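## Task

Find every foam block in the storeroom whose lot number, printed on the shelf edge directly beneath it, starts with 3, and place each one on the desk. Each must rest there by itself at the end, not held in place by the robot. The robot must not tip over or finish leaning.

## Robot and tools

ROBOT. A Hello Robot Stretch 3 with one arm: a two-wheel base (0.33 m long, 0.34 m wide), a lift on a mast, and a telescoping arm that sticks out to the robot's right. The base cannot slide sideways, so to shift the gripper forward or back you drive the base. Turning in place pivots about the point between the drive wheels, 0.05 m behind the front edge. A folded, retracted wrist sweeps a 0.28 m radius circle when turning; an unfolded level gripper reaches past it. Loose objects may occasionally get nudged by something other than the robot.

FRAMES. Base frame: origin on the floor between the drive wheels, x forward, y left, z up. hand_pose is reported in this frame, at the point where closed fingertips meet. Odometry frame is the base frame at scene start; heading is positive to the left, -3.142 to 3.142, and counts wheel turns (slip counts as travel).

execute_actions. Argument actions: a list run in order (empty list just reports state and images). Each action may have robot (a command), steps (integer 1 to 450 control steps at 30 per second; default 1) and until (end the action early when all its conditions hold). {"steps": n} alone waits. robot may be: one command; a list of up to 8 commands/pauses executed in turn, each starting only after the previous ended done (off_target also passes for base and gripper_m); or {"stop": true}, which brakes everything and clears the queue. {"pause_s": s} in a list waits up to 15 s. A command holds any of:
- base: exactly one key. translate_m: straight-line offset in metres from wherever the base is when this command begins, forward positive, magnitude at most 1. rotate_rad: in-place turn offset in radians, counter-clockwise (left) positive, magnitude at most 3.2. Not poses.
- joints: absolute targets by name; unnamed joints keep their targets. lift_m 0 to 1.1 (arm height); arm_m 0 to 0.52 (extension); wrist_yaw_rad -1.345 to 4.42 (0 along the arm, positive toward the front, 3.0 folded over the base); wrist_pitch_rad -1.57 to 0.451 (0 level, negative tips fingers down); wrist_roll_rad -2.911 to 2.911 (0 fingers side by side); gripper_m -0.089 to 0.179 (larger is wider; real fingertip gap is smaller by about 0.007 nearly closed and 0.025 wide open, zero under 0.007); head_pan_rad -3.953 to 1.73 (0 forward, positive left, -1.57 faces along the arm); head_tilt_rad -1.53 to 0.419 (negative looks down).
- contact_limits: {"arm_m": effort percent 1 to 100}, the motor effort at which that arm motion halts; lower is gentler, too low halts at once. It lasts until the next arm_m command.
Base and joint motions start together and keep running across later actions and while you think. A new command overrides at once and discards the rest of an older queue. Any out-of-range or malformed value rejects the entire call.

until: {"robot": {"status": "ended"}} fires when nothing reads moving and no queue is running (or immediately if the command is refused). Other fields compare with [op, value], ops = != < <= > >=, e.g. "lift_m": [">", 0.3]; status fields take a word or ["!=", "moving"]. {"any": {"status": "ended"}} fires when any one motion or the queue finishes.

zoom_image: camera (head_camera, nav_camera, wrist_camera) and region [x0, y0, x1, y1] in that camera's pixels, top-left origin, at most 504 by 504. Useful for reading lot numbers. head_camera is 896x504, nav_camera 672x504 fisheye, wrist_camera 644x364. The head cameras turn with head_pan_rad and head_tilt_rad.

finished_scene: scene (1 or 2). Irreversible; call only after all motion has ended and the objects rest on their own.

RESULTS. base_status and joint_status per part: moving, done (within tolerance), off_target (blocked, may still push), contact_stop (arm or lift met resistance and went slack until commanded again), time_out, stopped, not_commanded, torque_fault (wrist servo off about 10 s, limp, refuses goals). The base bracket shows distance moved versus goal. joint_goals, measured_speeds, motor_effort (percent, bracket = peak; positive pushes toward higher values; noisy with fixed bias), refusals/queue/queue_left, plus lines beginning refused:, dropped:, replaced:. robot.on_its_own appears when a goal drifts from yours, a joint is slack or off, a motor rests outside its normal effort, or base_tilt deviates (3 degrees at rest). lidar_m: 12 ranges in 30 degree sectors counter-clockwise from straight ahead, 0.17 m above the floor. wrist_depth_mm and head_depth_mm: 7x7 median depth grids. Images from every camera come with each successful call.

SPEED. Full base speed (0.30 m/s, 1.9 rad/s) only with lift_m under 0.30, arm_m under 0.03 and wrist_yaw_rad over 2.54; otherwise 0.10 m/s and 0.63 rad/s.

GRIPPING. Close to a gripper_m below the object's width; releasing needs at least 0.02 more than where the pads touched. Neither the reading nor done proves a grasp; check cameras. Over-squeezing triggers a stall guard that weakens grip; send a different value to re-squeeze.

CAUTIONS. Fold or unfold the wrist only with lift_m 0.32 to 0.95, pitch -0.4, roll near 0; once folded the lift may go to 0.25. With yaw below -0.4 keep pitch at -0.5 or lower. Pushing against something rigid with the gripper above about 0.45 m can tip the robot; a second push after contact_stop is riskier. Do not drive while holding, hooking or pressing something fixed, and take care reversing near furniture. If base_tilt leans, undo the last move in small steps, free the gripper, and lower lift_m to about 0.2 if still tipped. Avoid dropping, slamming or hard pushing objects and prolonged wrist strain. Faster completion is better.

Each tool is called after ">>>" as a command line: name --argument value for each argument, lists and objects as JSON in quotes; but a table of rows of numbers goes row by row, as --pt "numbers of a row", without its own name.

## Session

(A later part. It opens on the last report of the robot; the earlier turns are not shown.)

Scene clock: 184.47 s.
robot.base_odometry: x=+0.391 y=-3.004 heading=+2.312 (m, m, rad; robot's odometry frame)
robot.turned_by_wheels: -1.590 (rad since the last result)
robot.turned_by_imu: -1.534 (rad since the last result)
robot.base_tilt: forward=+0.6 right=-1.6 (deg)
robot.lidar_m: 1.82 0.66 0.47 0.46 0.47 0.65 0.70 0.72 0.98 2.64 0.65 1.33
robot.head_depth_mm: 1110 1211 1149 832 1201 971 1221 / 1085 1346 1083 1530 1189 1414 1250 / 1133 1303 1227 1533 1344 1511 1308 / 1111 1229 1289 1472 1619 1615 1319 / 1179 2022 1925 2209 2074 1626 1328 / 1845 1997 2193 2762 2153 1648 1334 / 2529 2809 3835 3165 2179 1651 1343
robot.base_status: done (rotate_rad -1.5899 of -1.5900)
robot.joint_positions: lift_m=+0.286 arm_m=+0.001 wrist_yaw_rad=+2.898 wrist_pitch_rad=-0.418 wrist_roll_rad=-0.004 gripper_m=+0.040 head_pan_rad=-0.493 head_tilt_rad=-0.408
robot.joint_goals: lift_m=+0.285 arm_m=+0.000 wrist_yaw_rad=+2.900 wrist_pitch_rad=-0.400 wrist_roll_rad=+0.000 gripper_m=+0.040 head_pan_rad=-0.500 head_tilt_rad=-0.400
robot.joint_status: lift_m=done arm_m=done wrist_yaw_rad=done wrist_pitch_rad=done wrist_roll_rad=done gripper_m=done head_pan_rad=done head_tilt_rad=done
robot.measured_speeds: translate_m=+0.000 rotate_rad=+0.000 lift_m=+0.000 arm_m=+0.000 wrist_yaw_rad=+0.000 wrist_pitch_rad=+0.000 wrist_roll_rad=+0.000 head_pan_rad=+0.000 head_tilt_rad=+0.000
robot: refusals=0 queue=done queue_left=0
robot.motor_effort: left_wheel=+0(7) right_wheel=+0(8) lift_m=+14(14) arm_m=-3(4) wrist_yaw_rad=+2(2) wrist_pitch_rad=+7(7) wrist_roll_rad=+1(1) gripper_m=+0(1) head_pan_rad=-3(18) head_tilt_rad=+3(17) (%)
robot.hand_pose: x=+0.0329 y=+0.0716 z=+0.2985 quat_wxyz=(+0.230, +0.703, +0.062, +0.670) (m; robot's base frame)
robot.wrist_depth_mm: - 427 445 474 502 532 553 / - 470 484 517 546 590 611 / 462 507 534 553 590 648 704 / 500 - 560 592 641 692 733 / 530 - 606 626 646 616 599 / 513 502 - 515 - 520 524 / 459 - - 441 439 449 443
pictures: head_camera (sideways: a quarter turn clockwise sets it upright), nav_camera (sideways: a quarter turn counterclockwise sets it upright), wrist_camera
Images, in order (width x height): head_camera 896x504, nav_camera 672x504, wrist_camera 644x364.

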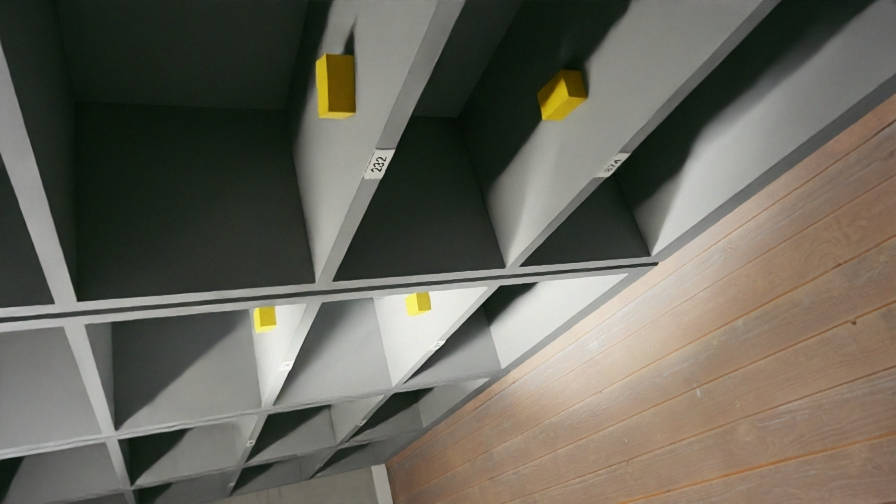

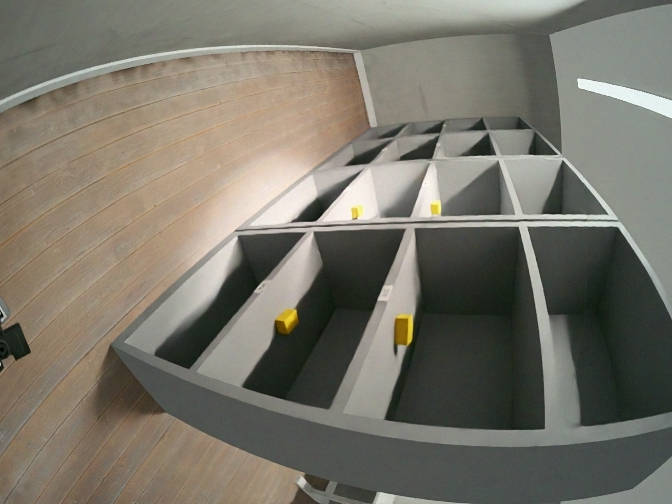

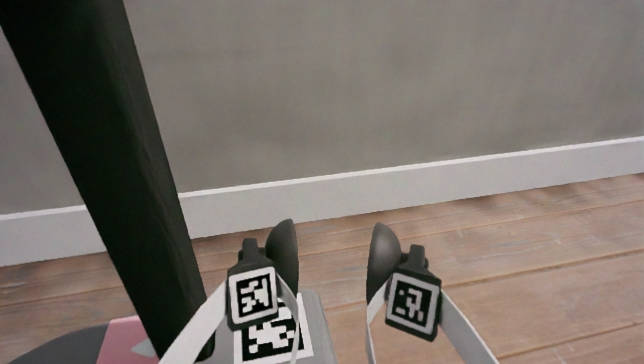

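>>> zoom_image --camera "head_camera" --region '[520, 50, 650, 190]'

>>> zoom_image --camera "head_camera" --region '[345, 135, 415, 195]'

Region (520, 50, 650, 190) of head_camera's 896x504 image, scaled by 3.600, with more detail than that image has; it fills the left 468 columns of this view, and the rest is white.

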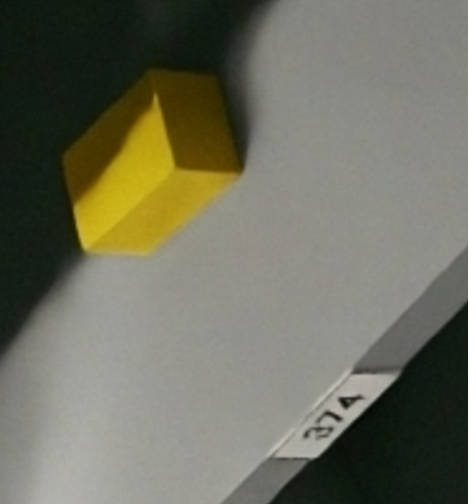

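Region (345, 135, 415, 195) of head_camera's 896x504 image, scaled by 7.200, with more detail than that image has; it fills the top 432 rows of this view, and the rest is white.

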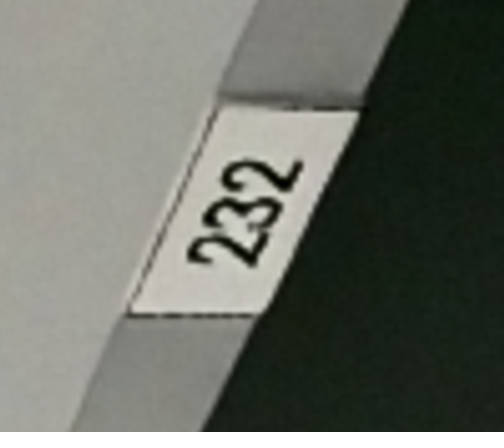

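>>> execute_actions --actions '[{"robot": {"base": {"translate_m": 1.0}, "joints": {"head_pan_rad": -0.75, "head_tilt_rad": -0.45}}, "steps": 200, "until": {"robot": {"translate_m": [">", 0.8]}}}, {"robot": {"base": {"translate_m": 1.0}}, "steps": 200, "until": {"robot": {"translate_m": [">", 0.45]}}}]'

>>> zoom_image --camera "head_camera" --region '[380, 60, 760, 230]'

>>> execute_actions --actions '[{"robot": {"joints": {"head_pan_rad": -0.62}}, "steps": 200, "until": {"robot": {"translate_m": [">", 0.8]}}}, {"robot": {"base": {"translate_m": 0.97}}, "steps": 200, "until": {"robot": {"status": "ended"}}}]'

Scene clock: 203.20 s.
robot.base_odometry: x=-0.465 y=-2.068 heading=+2.312 (m, m, rad; robot's odometry frame)
robot.turned_by_wheels: +0.000 (rad since the last result)
robot.turned_by_imu: +0.009 (rad since the last result)
robot.base_tilt: forward=-0.3 right=-2.3 (deg)
robot.lidar_m: 1.78 0.65 0.48 0.46 0.48 0.65 1.82 1.05 1.05 0.56 1.05 1.05
robot.head_depth_mm: 932 1002 1010 705 1151 902 1154 / 1008 1096 1026 773 1151 946 1203 / 1066 1162 1047 1385 1168 1380 1231 / 976 1058 1077 1253 1226 1435 1292 / 894 966 1015 1151 1286 1462 1289 / 855 947 1171 1605 1886 1601 1308 / 1571 1742 1800 1926 2025 1609 1301
robot.base_status: moving (translate_m +0.4595 of +1.0000)
robot.joint_positions: lift_m=+0.286 arm_m=+0.001 wrist_yaw_rad=+2.898 wrist_pitch_rad=-0.418 wrist_roll_rad=-0.004 gripper_m=+0.040 head_pan_rad=-0.743 head_tilt_rad=-0.445
robot.joint_goals: lift_m=+0.285 arm_m=+0.000 wrist_yaw_rad=+2.900 wrist_pitch_rad=-0.400 wrist_roll_rad=+0.000 gripper_m=+0.040 head_pan_rad=-0.750 head_tilt_rad=-0.450
robot.joint_status: lift_m=done arm_m=done wrist_yaw_rad=done wrist_pitch_rad=done wrist_roll_rad=done gripper_m=done head_pan_rad=done head_tilt_rad=done
robot.measured_speeds: translate_m=+0.293 rotate_rad=+0.000 lift_m=+0.000 arm_m=+0.000 wrist_yaw_rad=+0.000 wrist_pitch_rad=+0.000 wrist_roll_rad=+0.000 head_pan_rad=+0.000 head_tilt_rad=+0.000
robot: refusals=0 queue=running queue_left=0
robot.motor_effort: left_wheel=+2(7) right_wheel=+2(6) lift_m=+14(14) arm_m=-3(4) wrist_yaw_rad=+2(2) wrist_pitch_rad=+7(7) wrist_roll_rad=+1(1) gripper_m=-1(0) head_pan_rad=-3(19) head_tilt_rad=-2(8) (%)
robot.hand_pose: x=+0.0329 y=+0.0716 z=+0.2985 quat_wxyz=(+0.230, +0.703, +0.062, +0.670) (m; robot's base frame)
robot.wrist_depth_mm: - 430 459 471 510 533 573 / - 468 484 524 546 585 627 / 474 514 529 570 594 646 674 / 514 - 574 613 635 704 719 / 543 - 610 616 652 610 611 / 518 507 - 518 - 521 515 / 460 - - 445 446 447 444
pictures: head_camera (sideways: a quarter turn clockwise sets it upright), nav_camera (sideways: a quarter turn counterclockwise sets it upright), wrist_camera
Images, in order (width x height): head_camera 896x504, nav_camera 672x504, wrist_camera 644x364.

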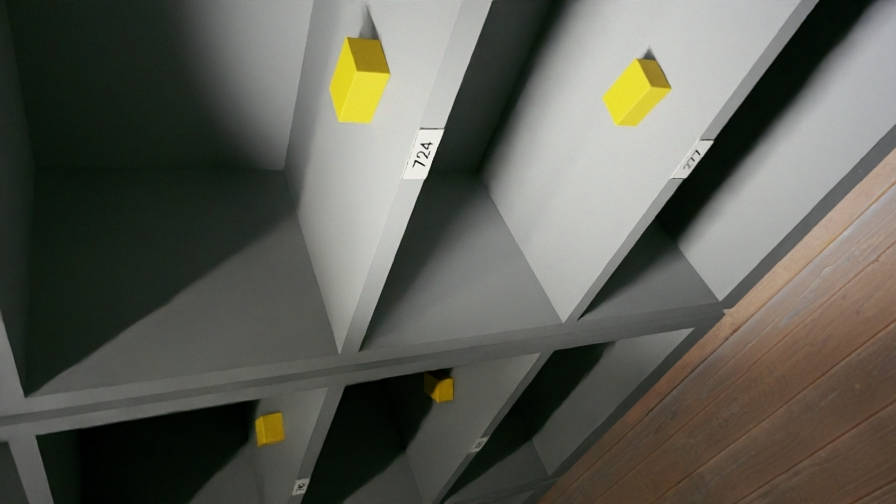

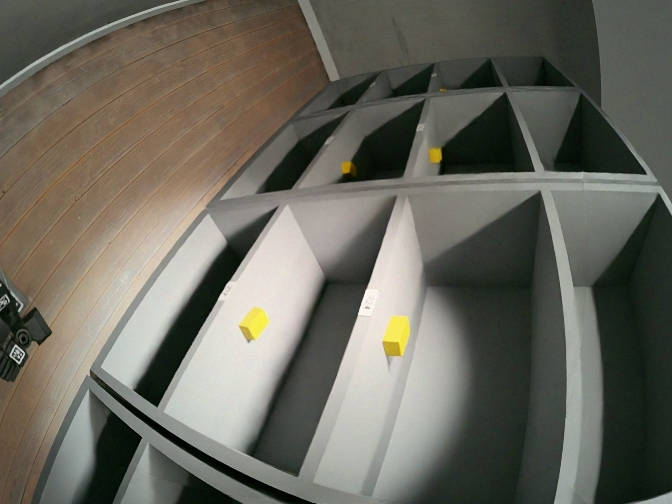

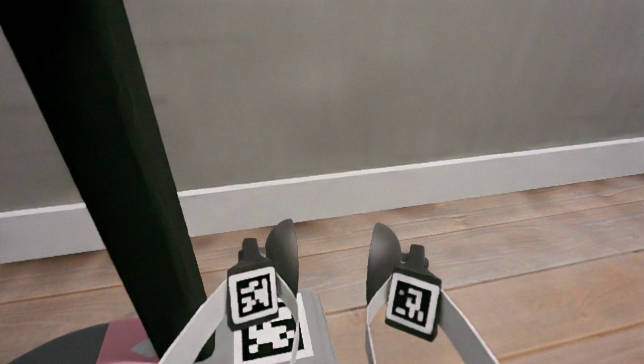

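Region (380, 60, 760, 230) of head_camera's 896x504 image, scaled by 1.326, with more detail than that image has; it fills the top 225 rows of this view, and the rest is white.

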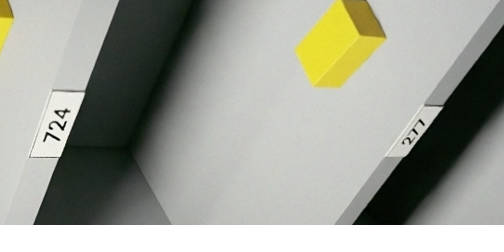

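Scene clock: 208.83 s.
robot.base_odometry: x=-1.351 y=-1.100 heading=+2.312 (m, m, rad; robot's odometry frame)
robot.turned_by_wheels: +0.000 (rad since the last result)
robot.turned_by_imu: +0.009 (rad since the last result)
robot.base_tilt: forward=+0.6 right=-1.4 (deg)
robot.lidar_m: 1.51 0.64 0.47 0.45 0.47 0.65 1.85 1.38 0.65 1.02 0.77 0.81
robot.head_depth_mm: 632 699 785 757 1023 932 1182 / 621 679 736 819 926 1033 1180 / 1234 1397 971 1537 1173 1377 1254 / 1415 1555 1188 1638 1689 1521 1282 / 1382 1511 1525 1666 1859 1586 1295 / 1302 1409 1529 1676 1830 1596 1301 / 1257 1358 1464 1576 1714 1592 1318
robot.base_status: done (translate_m +0.9700 of +0.9700)
robot.joint_positions: lift_m=+0.286 arm_m=+0.001 wrist_yaw_rad=+2.898 wrist_pitch_rad=-0.418 wrist_roll_rad=-0.004 gripper_m=+0.040 head_pan_rad=-0.627 head_tilt_rad=-0.445
robot.joint_goals: lift_m=+0.285 arm_m=+0.000 wrist_yaw_rad=+2.900 wrist_pitch_rad=-0.400 wrist_roll_rad=+0.000 gripper_m=+0.040 head_pan_rad=-0.620 head_tilt_rad=-0.450
robot.joint_status: lift_m=done arm_m=done wrist_yaw_rad=done wrist_pitch_rad=done wrist_roll_rad=done gripper_m=done head_pan_rad=done head_tilt_rad=done
robot.measured_speeds: translate_m=+0.000 rotate_rad=+0.000 lift_m=+0.000 arm_m=+0.000 wrist_yaw_rad=+0.000 wrist_pitch_rad=+0.000 wrist_roll_rad=+0.000 head_pan_rad=+0.000 head_tilt_rad=+0.000
robot: refusals=0 queue=done queue_left=0
robot.motor_effort: left_wheel=-1(3) right_wheel=+1(1) lift_m=+14(14) arm_m=-3(4) wrist_yaw_rad=+2(2) wrist_pitch_rad=+7(7) wrist_roll_rad=+1(1) gripper_m=+0(0) head_pan_rad=+3(13) head_tilt_rad=-2(2) (%)
robot.hand_pose: x=+0.0329 y=+0.0716 z=+0.2985 quat_wxyz=(+0.230, +0.703, +0.062, +0.670) (m; robot's base frame)
robot.wrist_depth_mm: - 423 446 474 491 523 544 / - 457 477 494 542 578 611 / 467 502 528 550 583 638 682 / 506 - 559 595 631 691 725 / 546 - 597 606 628 617 612 / 524 514 - 517 - 509 519 / 468 - - 444 442 448 448
pictures: head_camera (sideways: a quarter turn clockwise sets it upright), nav_camera (sideways: a quarter turn counterclockwise sets it upright), wrist_camera
Images, in order (width x height): head_camera 896x504, nav_camera 672x504, wrist_camera 644x364.

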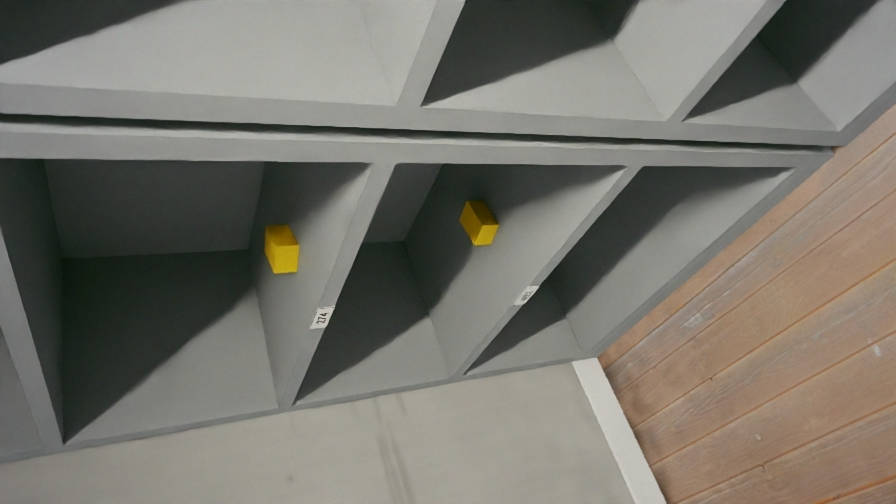

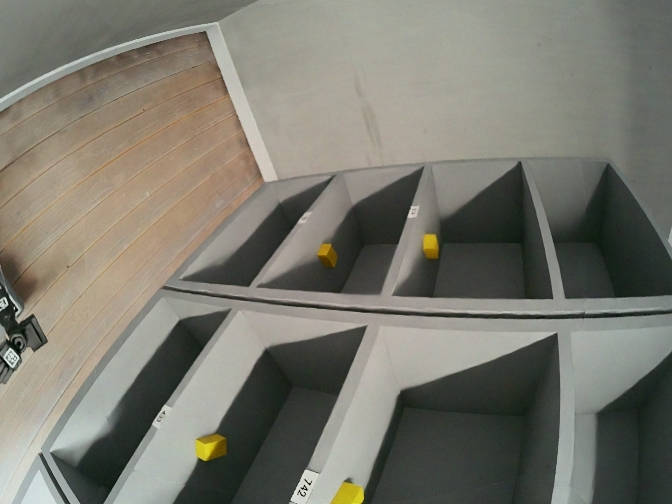

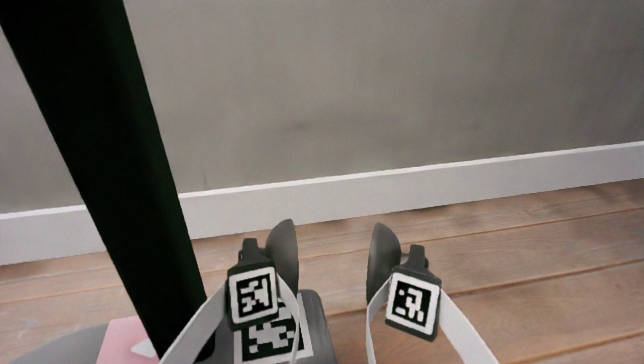

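>>> execute_actions --actions '[]'

Scene clock: 233.10 s.
robot.base_odometry: x=-1.351 y=-1.100 heading=+2.312 (m, m, rad; robot's odometry frame)
robot.turned_by_wheels: +0.000 (rad since the last result)
robot.turned_by_imu: +0.000 (rad since the last result)
robot.base_tilt: forward=+0.5 right=-1.5 (deg)
robot.lidar_m: 1.51 0.64 0.47 0.45 0.47 0.65 1.85 1.38 0.65 1.02 0.77 0.81
robot.head_depth_mm: 630 698 784 759 1023 927 1190 / 623 677 735 820 928 1032 1182 / 1238 1397 975 1533 1172 1388 1251 / 1421 1558 1189 1640 1685 1517 1281 / 1364 1490 1532 1662 1872 1567 1308 / 1290 1400 1522 1658 1832 1595 1305 / 1260 1365 1460 1573 1695 1597 1310
robot.base_status: done (translate_m +0.9700 of +0.9700)
robot.joint_positions: lift_m=+0.286 arm_m=+0.001 wrist_yaw_rad=+2.898 wrist_pitch_rad=-0.418 wrist_roll_rad=-0.004 gripper_m=+0.040 head_pan_rad=-0.627 head_tilt_rad=-0.445
robot.joint_goals: lift_m=+0.285 arm_m=+0.000 wrist_yaw_rad=+2.900 wrist_pitch_rad=-0.400 wrist_roll_rad=+0.000 gripper_m=+0.040 head_pan_rad=-0.620 head_tilt_rad=-0.450
robot.joint_status: lift_m=done arm_m=done wrist_yaw_rad=done wrist_pitch_rad=done wrist_roll_rad=done gripper_m=done head_pan_rad=done head_tilt_rad=done
robot.measured_speeds: translate_m=+0.000 rotate_rad=+0.000 lift_m=+0.000 arm_m=+0.000 wrist_yaw_rad=+0.000 wrist_pitch_rad=+0.000 wrist_roll_rad=+0.000 head_pan_rad=+0.000 head_tilt_rad=+0.000
robot: refusals=0 queue=done queue_left=0
robot.motor_effort: left_wheel=-1(1) right_wheel=+1(1) lift_m=+15(14) arm_m=-4(3) wrist_yaw_rad=+2(2) wrist_pitch_rad=+7(7) wrist_roll_rad=+1(1) gripper_m=-1(0) head_pan_rad=+3(2) head_tilt_rad=-2(2) (%)
robot.hand_pose: x=+0.0329 y=+0.0716 z=+0.2985 quat_wxyz=(+0.230, +0.703, +0.062, +0.670) (m; robot's base frame)
robot.wrist_depth_mm: - 426 448 471 486 525 549 / - 469 486 516 530 569 608 / 463 500 518 557 599 621 675 / 500 - 556 598 631 679 718 / 532 - 591 617 627 615 611 / 514 512 - 523 - 513 522 / 458 - - 444 432 443 439
pictures: head_camera (sideways: a quarter turn clockwise sets it upright), nav_camera (sideways: a quarter turn counterclockwise sets it upright), wrist_camera
Images, in order (width x height): head_camera 896x504, nav_camera 672x504, wrist_camera 644x364.

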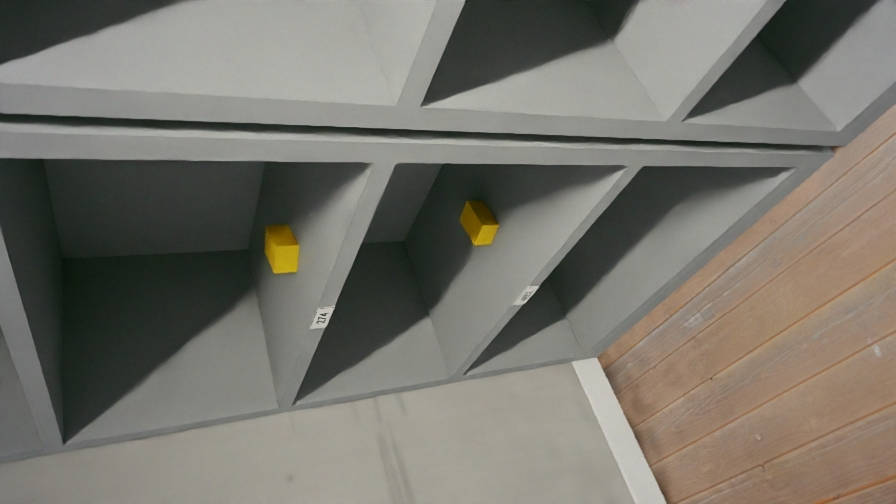

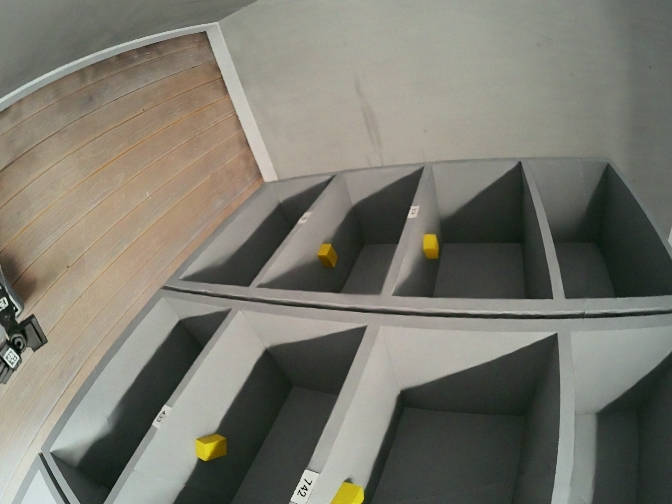

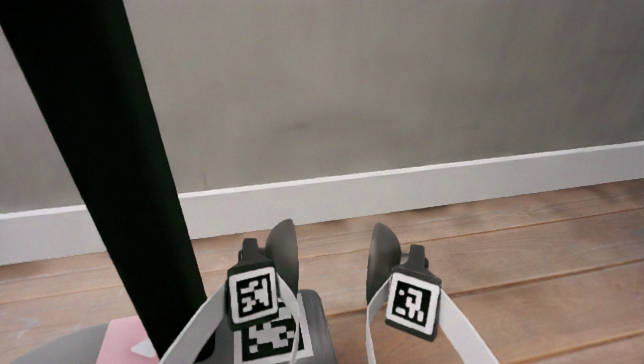

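>>> zoom_image --camera "head_camera" --region '[500, 275, 555, 315]'

>>> zoom_image --camera "head_camera" --region '[295, 297, 350, 337]'

>>> zoom_image --camera "nav_camera" --region '[138, 395, 188, 438]'

Region (500, 275, 555, 315) of head_camera's 896x504 image, scaled by 9.164, with more detail than that image has; it fills the top 367 rows of this view, and the rest is white.

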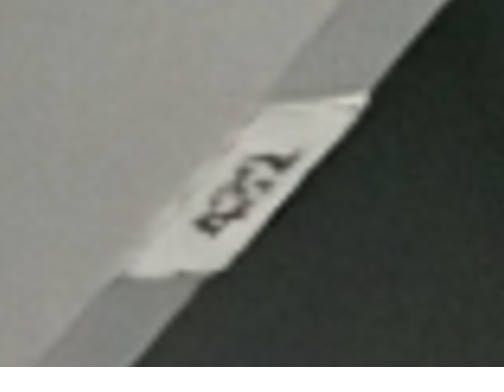

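Region (295, 297, 350, 337) of head_camera's 896x504 image, scaled by 9.164, with more detail than that image has; it fills the top 367 rows of this view, and the rest is white.

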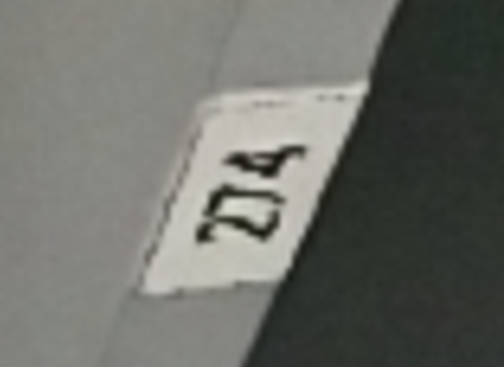

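Region (138, 395, 188, 438) of nav_camera's 672x504 image, scaled by 10.080, with more detail than that image has; it fills the top 433 rows of this view, and the rest is white.

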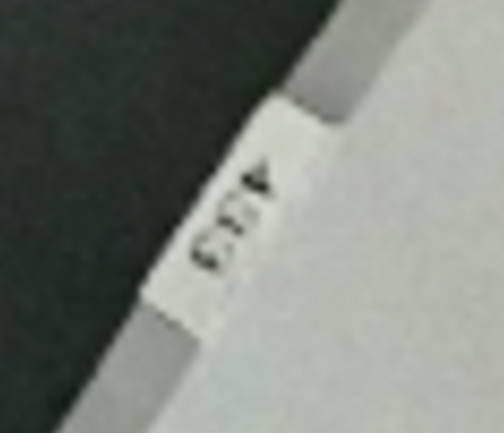

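>>> execute_actions --actions '[{"robot":{"base":{"translate_m":0.5},"joints":{"head_pan_rad":-0.85,"head_tilt_rad":-0.65}},"steps":450,"until":{"robot":{"status":"ended"}}}]'

Scene clock: 247.07 s.
robot.base_odometry: x=-1.689 y=-0.731 heading=+2.312 (m, m, rad; robot's odometry frame)
robot.turned_by_wheels: +0.000 (rad since the last result)
robot.turned_by_imu: +0.004 (rad since the last result)
robot.base_tilt: forward=+0.6 right=-1.4 (deg)
robot.lidar_m: 1.02 0.62 0.46 0.45 0.47 0.65 1.85 0.99 1.06 0.57 1.07 1.05
robot.head_depth_mm: 906 895 663 1153 934 1221 1102 / 979 912 715 1182 997 1264 1157 / 1051 831 1358 1148 1406 1301 1159 / 1135 952 1427 1198 1499 1356 1167 / 1068 974 1304 1296 1558 1367 1171 / 973 1009 1169 1331 1527 1376 1177 / 903 989 1103 1217 1362 1388 1195
robot.base_status: done (translate_m +0.5000 of +0.5000)
robot.joint_positions: lift_m=+0.286 arm_m=+0.001 wrist_yaw_rad=+2.898 wrist_pitch_rad=-0.418 wrist_roll_rad=-0.004 gripper_m=+0.040 head_pan_rad=-0.843 head_tilt_rad=-0.642
robot.joint_goals: lift_m=+0.285 arm_m=+0.000 wrist_yaw_rad=+2.900 wrist_pitch_rad=-0.400 wrist_roll_rad=+0.000 gripper_m=+0.040 head_pan_rad=-0.850 head_tilt_rad=-0.650
robot.joint_status: lift_m=done arm_m=done wrist_yaw_rad=done wrist_pitch_rad=done wrist_roll_rad=done gripper_m=done head_pan_rad=done head_tilt_rad=done
robot.measured_speeds: translate_m=+0.000 rotate_rad=+0.000 lift_m=+0.000 arm_m=+0.000 wrist_yaw_rad=+0.000 wrist_pitch_rad=+0.000 wrist_roll_rad=+0.000 head_pan_rad=+0.000 head_tilt_rad=+0.000
robot: refusals=0 queue=done queue_left=0
robot.motor_effort: left_wheel=-1(6) right_wheel=+2(9) lift_m=+15(14) arm_m=-4(4) wrist_yaw_rad=+3(2) wrist_pitch_rad=+7(7) wrist_roll_rad=+1(1) gripper_m=+0(0) head_pan_rad=-3(19) head_tilt_rad=-3(17) (%)
robot.hand_pose: x=+0.0329 y=+0.0716 z=+0.2985 quat_wxyz=(+0.230, +0.703, +0.062, +0.670) (m; robot's base frame)
robot.wrist_depth_mm: - 425 436 464 490 515 548 / - 454 478 498 524 568 607 / 464 494 515 552 579 623 654 / 501 - 563 586 629 690 720 / 534 - 600 619 623 612 617 / 515 503 - 511 - 520 516 / 457 - - 449 430 447 447
pictures: head_camera (sideways: a quarter turn clockwise sets it upright), nav_camera (sideways: a quarter turn counterclockwise sets it upright), wrist_camera
Images, in order (width x height): head_camera 896x504, nav_camera 672x504, wrist_camera 644x364.

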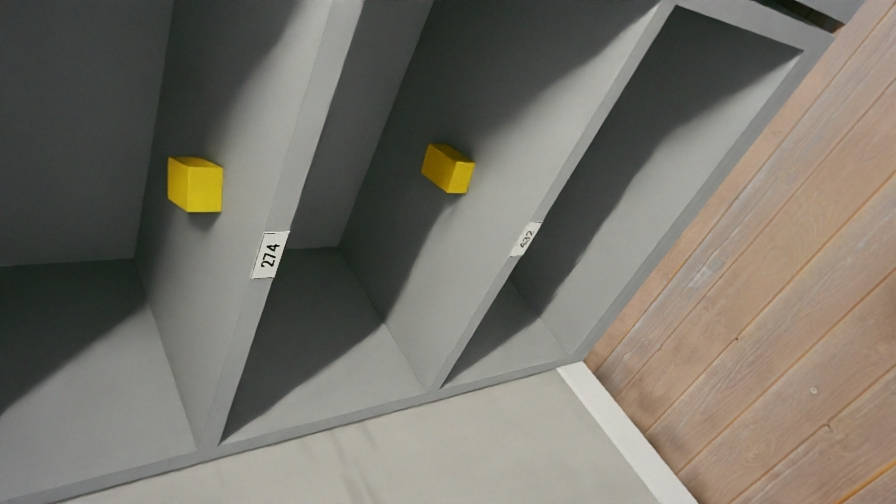

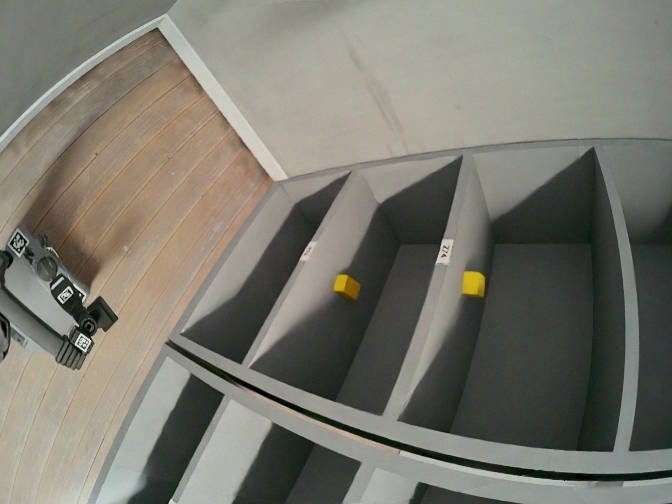

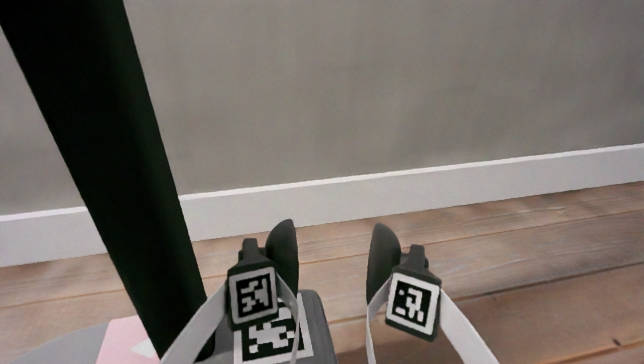

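>>> zoom_image --camera "head_camera" --region '[498, 215, 556, 262]'

Region (498, 215, 556, 262) of head_camera's 896x504 image, scaled by 8.690, with more detail than that image has; it fills the top 408 rows of this view, and the rest is white.

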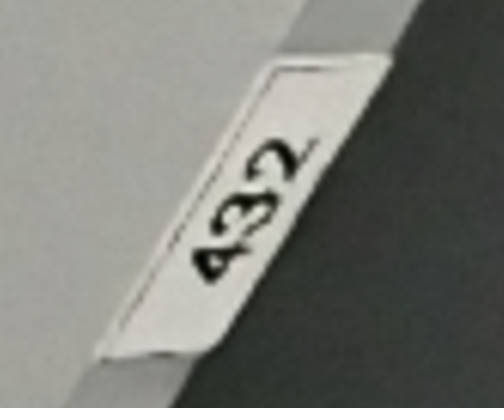

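>>> execute_actions --actions '[{"robot":{"base":{"rotate_rad":0.04},"joints":{"head_pan_rad":-1.3,"head_tilt_rad":-0.85}},"steps":60,"until":{"robot":{"base_status":["!=","moving"]}}},{"robot":{"base":{"translate_m":-1.0}},"steps":450,"until":{"robot":{"translate_m":["<",-0.8]}}},{"robot":{"base":{"translate_m":-1.0}},"steps":450,"until":{"robot":{"translate_m":["<",-0.8]}}},{"robot":{"base":{"translate_m":-0.83}},"steps":450,"until":{"robot":{"translate_m":["<",-0.7]}}},{"robot":{"joints":{"lift_m":0.635}},"steps":450,"until":{"robot":{"lift_m":[">",0.34]}}},{"robot":{"joints":{"wrist_yaw_rad":1.3,"gripper_m":0.15}},"steps":450,"until":{"robot":{"status":"ended"}}}]'

Scene clock: 279.23 s.
robot.base_odometry: x=+0.029 y=-2.465 heading=+2.352 (m, m, rad; robot's odometry frame)
robot.turned_by_wheels: +0.040 (rad since the last result)
robot.turned_by_imu: +0.024 (rad since the last result)
robot.base_tilt: forward=+0.4 right=-1.3 (deg)
robot.lidar_m: 1.90 0.76 0.57 0.56 0.58 0.82 1.33 1.40 0.53 0.91 0.78 0.73
robot.head_depth_mm: 716 546 1029 946 846 1166 - / 733 553 1046 957 871 1202 1055 / 749 541 1085 934 1253 1222 1097 / 766 551 1105 971 1282 1243 1090 / 776 575 1142 981 1316 1255 1111 / 793 583 1097 990 1316 1257 1103 / 768 590 924 966 1285 1265 1125
robot.base_status: done (translate_m -0.8300 of -0.8300)
robot.joint_positions: lift_m=+0.634 arm_m=+0.001 wrist_yaw_rad=+1.303 wrist_pitch_rad=-0.418 wrist_roll_rad=-0.004 gripper_m=+0.150 head_pan_rad=-1.293 head_tilt_rad=-0.839
robot.joint_goals: lift_m=+0.635 arm_m=+0.000 wrist_yaw_rad=+1.300 wrist_pitch_rad=-0.400 wrist_roll_rad=+0.000 gripper_m=+0.150 head_pan_rad=-1.300 head_tilt_rad=-0.850
robot.joint_status: lift_m=done arm_m=done wrist_yaw_rad=done wrist_pitch_rad=done wrist_roll_rad=done gripper_m=done head_pan_rad=done head_tilt_rad=done
robot.measured_speeds: translate_m=+0.000 rotate_rad=+0.000 lift_m=+0.000 arm_m=+0.000 wrist_yaw_rad=+0.000 wrist_pitch_rad=+0.000 wrist_roll_rad=+0.000 head_pan_rad=+0.000 head_tilt_rad=+0.000
robot: refusals=0 queue=done queue_left=0
robot.motor_effort: left_wheel=+0(7) right_wheel=+1(7) lift_m=+61(63) arm_m=-4(4) wrist_yaw_rad=-4(6) wrist_pitch_rad=+7(7) wrist_roll_rad=+1(1) gripper_m=+0(82) head_pan_rad=-3(26) head_tilt_rad=-4(18) (%)
robot.hand_pose: x=+0.1951 y=-0.2057 z=+0.6470 quat_wxyz=(+0.640, +0.535, -0.460, +0.304) (m; robot's base frame)
robot.wrist_depth_mm: - - - - 967 508 536 / - - - - 628 554 578 / - - - - 636 552 551 / - - - - 684 444 419 / - - - - 726 761 339 / 945 - 919 940 822 799 307 / 822 793 840 821 786 717 738
pictures: head_camera (sideways: a quarter turn clockwise sets it upright), nav_camera (sideways: a quarter turn counterclockwise sets it upright), wrist_camera
Images, in order (width x height): head_camera 896x504, nav_camera 672x504, wrist_camera 644x364.

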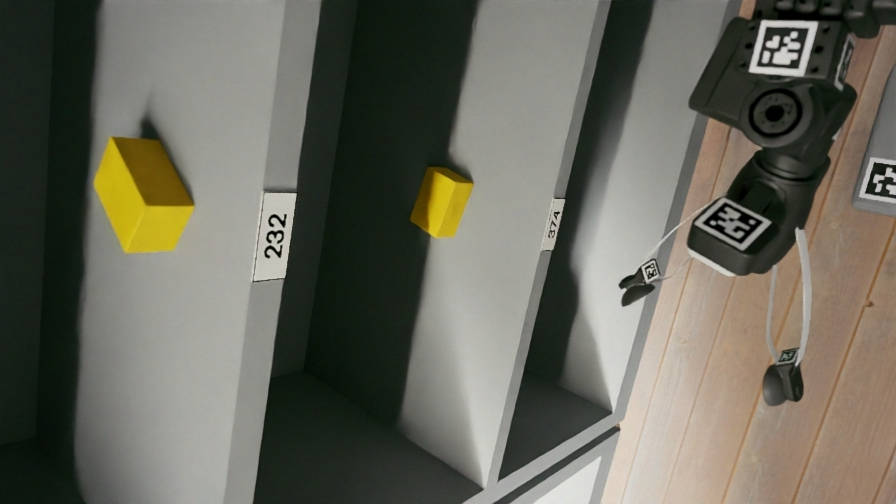

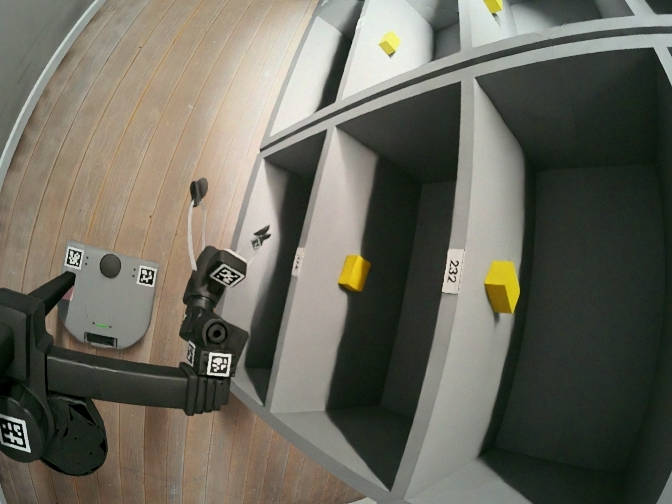

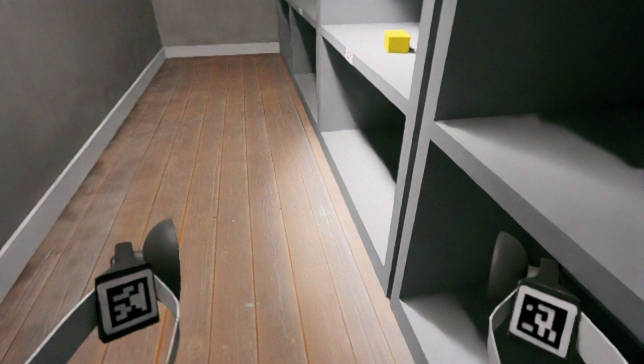

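>>> zoom_image --camera "head_camera" --region '[395, 150, 585, 270]'

Region (395, 150, 585, 270) of head_camera's 896x504 image, scaled by 2.653, with more detail than that image has; it fills the top 318 rows of this view, and the rest is white.

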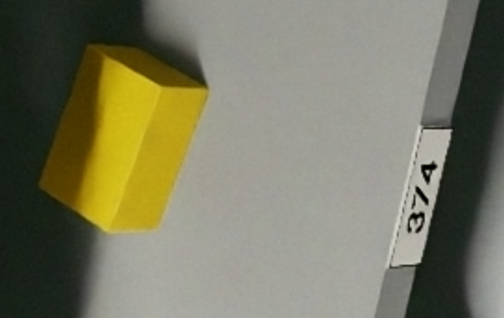

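>>> execute_actions --actions '[{"robot":{"base":{"translate_m":-0.04},"joints":{"arm_m":0.447,"wrist_yaw_rad":1.37,"wrist_pitch_rad":-0.45,"lift_m":0.635}},"steps":450,"until":{"robot":{"status":"ended"}}}]'

Scene clock: 317.00 s.
robot.base_odometry: x=+0.058 y=-2.493 heading=+2.352 (m, m, rad; robot's odometry frame)
robot.turned_by_wheels: +0.000 (rad since the last result)
robot.turned_by_imu: +0.000 (rad since the last result)
robot.base_tilt: forward=+0.5 right=-1.5 (deg)
robot.lidar_m: 1.90 0.76 0.57 0.56 0.59 0.82 1.29 1.36 0.51 0.91 0.84 0.76
robot.head_depth_mm: 713 547 478 939 842 1170 1093 / 731 553 496 930 872 1186 1091 / 748 561 1084 935 1253 1203 1115 / 764 548 1101 949 1272 1241 1098 / 776 573 1137 976 1313 1256 1111 / 790 583 1132 983 1334 1260 1109 / 803 589 988 994 1252 1261 1124
robot.base_status: done (translate_m -0.0400 of -0.0400)
robot.joint_positions: lift_m=+0.634 arm_m=+0.447 wrist_yaw_rad=+1.368 wrist_pitch_rad=-0.464 wrist_roll_rad=-0.004 gripper_m=+0.150 head_pan_rad=-1.293 head_tilt_rad=-0.839
robot.joint_goals: lift_m=+0.635 arm_m=+0.447 wrist_yaw_rad=+1.370 wrist_pitch_rad=-0.450 wrist_roll_rad=+0.000 gripper_m=+0.150 head_pan_rad=-1.300 head_tilt_rad=-0.850
robot.joint_status: lift_m=done arm_m=done wrist_yaw_rad=done wrist_pitch_rad=done wrist_roll_rad=done gripper_m=done head_pan_rad=done head_tilt_rad=done
robot.measured_speeds: translate_m=+0.000 rotate_rad=+0.000 lift_m=+0.000 arm_m=+0.000 wrist_yaw_rad=+0.000 wrist_pitch_rad=+0.000 wrist_roll_rad=+0.000 head_pan_rad=+0.000 head_tilt_rad=+0.000
robot: refusals=0 queue=done queue_left=0
robot.motor_effort: left_wheel=+0(4) right_wheel=+0(3) lift_m=+61(61) arm_m=+4(5) wrist_yaw_rad=+3(6) wrist_pitch_rad=+5(7) wrist_roll_rad=+1(1) gripper_m=+0(1) head_pan_rad=-3(3) head_tilt_rad=-4(4) (%)
robot.hand_pose: x=+0.1925 y=-0.6359 z=+0.6367 quat_wxyz=(+0.637, +0.560, -0.429, +0.310) (m; robot's base frame)
robot.wrist_depth_mm: - - 466 471 492 450 319 / - - 503 524 541 451 328 / - - 475 476 483 441 328 / - - 381 379 373 379 331 / - - 315 311 316 319 312 / 925 - 268 214 269 268 268 / 801 230 234 190 228 230 240
pictures: head_camera (sideways: a quarter turn clockwise sets it upright), nav_camera (sideways: a quarter turn counterclockwise sets it upright), wrist_camera
Images, in order (width x height): head_camera 896x504, nav_camera 672x504, wrist_camera 644x364.

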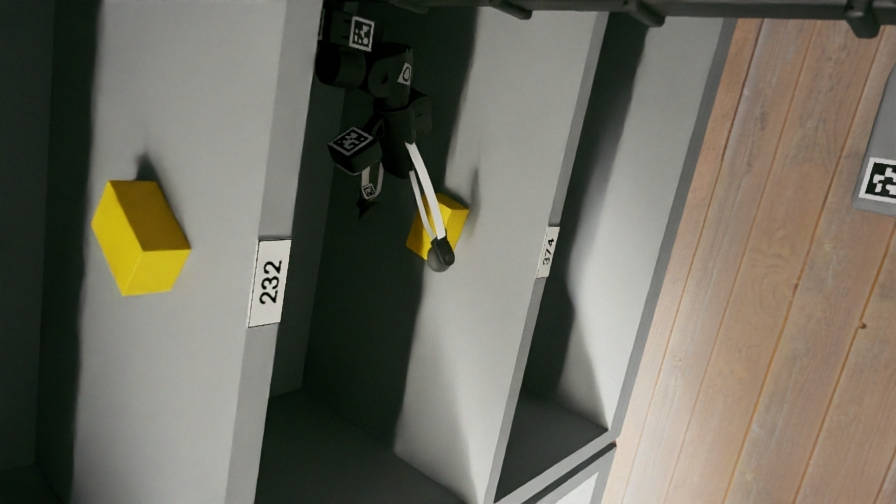

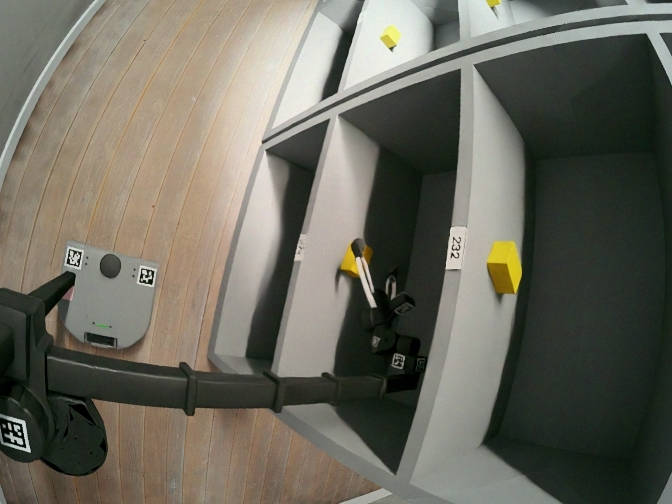

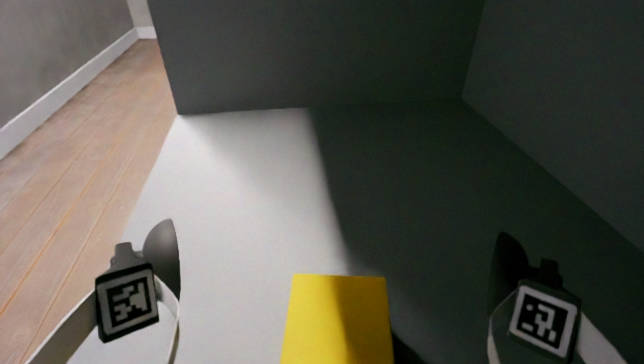

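>>> execute_actions --actions '[{"robot":{"joints":{"lift_m":0.566,"gripper_m":0.105}},"steps":150,"until":{"robot":{"status":"ended"}}},{"robot":{"joints":{"gripper_m":0.02}},"steps":90,"until":{"robot":{"status":"ended"}}},{"robot":{"joints":{"lift_m":0.6}},"steps":90,"until":{"robot":{"status":"ended"}}}]'

Scene clock: 326.87 s.
robot.base_odometry: x=+0.058 y=-2.493 heading=+2.352 (m, m, rad; robot's odometry frame)
robot.turned_by_wheels: +0.000 (rad since the last result)
robot.turned_by_imu: +0.000 (rad since the last result)
robot.base_tilt: forward=+0.6 right=-1.4 (deg)
robot.lidar_m: 1.91 0.76 0.57 0.56 0.59 0.82 1.29 1.36 0.51 0.91 0.84 0.77
robot.head_depth_mm: 708 546 480 926 848 1166 1082 / 732 554 1050 913 873 1186 1098 / 747 561 1091 936 1259 1216 1116 / 762 550 1105 940 1290 1236 1098 / 775 576 1148 982 1321 1251 1112 / 789 583 1127 990 1336 1252 1109 / 803 591 989 989 1250 1262 1129
robot.base_status: done (translate_m -0.0400 of -0.0400)
robot.joint_positions: lift_m=+0.599 arm_m=+0.447 wrist_yaw_rad=+1.368 wrist_pitch_rad=-0.466 wrist_roll_rad=-0.004 gripper_m=+0.021 head_pan_rad=-1.293 head_tilt_rad=-0.839
robot.joint_goals: lift_m=+0.600 arm_m=+0.447 wrist_yaw_rad=+1.370 wrist_pitch_rad=-0.450 wrist_roll_rad=+0.000 gripper_m=+0.020 head_pan_rad=-1.300 head_tilt_rad=-0.850
robot.joint_status: lift_m=done arm_m=done wrist_yaw_rad=done wrist_pitch_rad=done wrist_roll_rad=done gripper_m=done head_pan_rad=done head_tilt_rad=done
robot.measured_speeds: translate_m=+0.000 rotate_rad=+0.000 lift_m=+0.000 arm_m=+0.000 wrist_yaw_rad=+0.000 wrist_pitch_rad=+0.000 wrist_roll_rad=+0.000 head_pan_rad=+0.000 head_tilt_rad=+0.000
robot: refusals=0 queue=done queue_left=0
robot.motor_effort: left_wheel=+0(0) right_wheel=+1(0) lift_m=+61(61) arm_m=+4(4) wrist_yaw_rad=+2(3) wrist_pitch_rad=+6(7) wrist_roll_rad=+1(1) gripper_m=-18(93) head_pan_rad=-3(3) head_tilt_rad=-4(4) (%)
robot.hand_pose: x=+0.1922 y=-0.6358 z=+0.6012 quat_wxyz=(+0.638, +0.561, -0.429, +0.309) (m; robot's base frame)
robot.wrist_depth_mm: - - 455 471 487 452 320 / - - 491 500 524 452 325 / - - 396 399 404 405 331 / - 336 320 321 319 323 309 / - 266 277 156 256 268 264 / 830 227 - 136 136 226 226 / 203 198 187 120 157 197 196
pictures: head_camera (sideways: a quarter turn clockwise sets it upright), nav_camera (sideways: a quarter turn counterclockwise sets it upright), wrist_camera
Images, in order (width x height): head_camera 896x504, nav_camera 672x504, wrist_camera 644x364.

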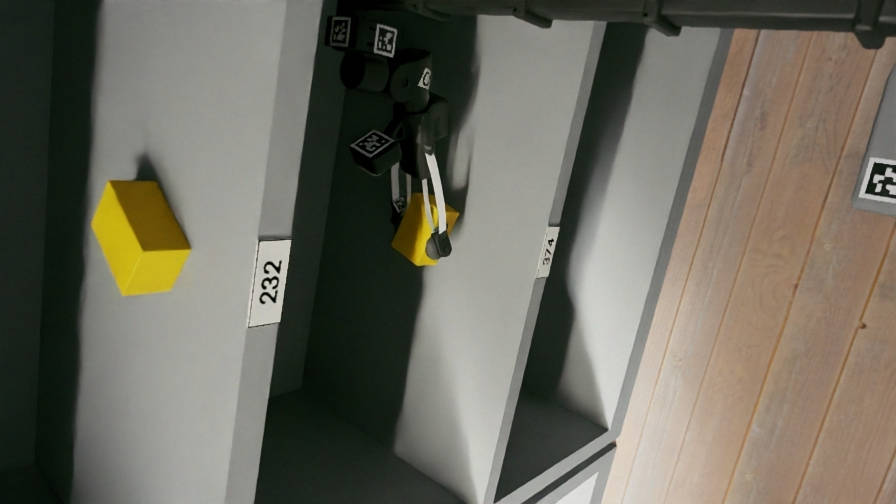

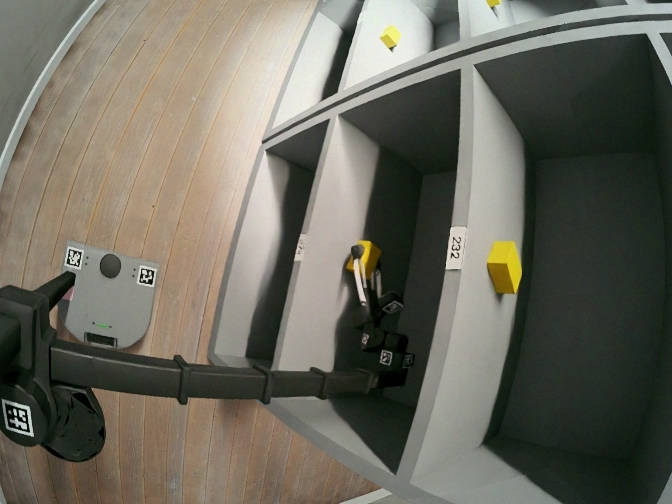

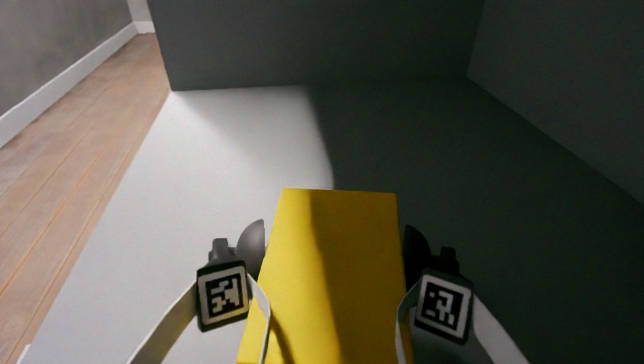

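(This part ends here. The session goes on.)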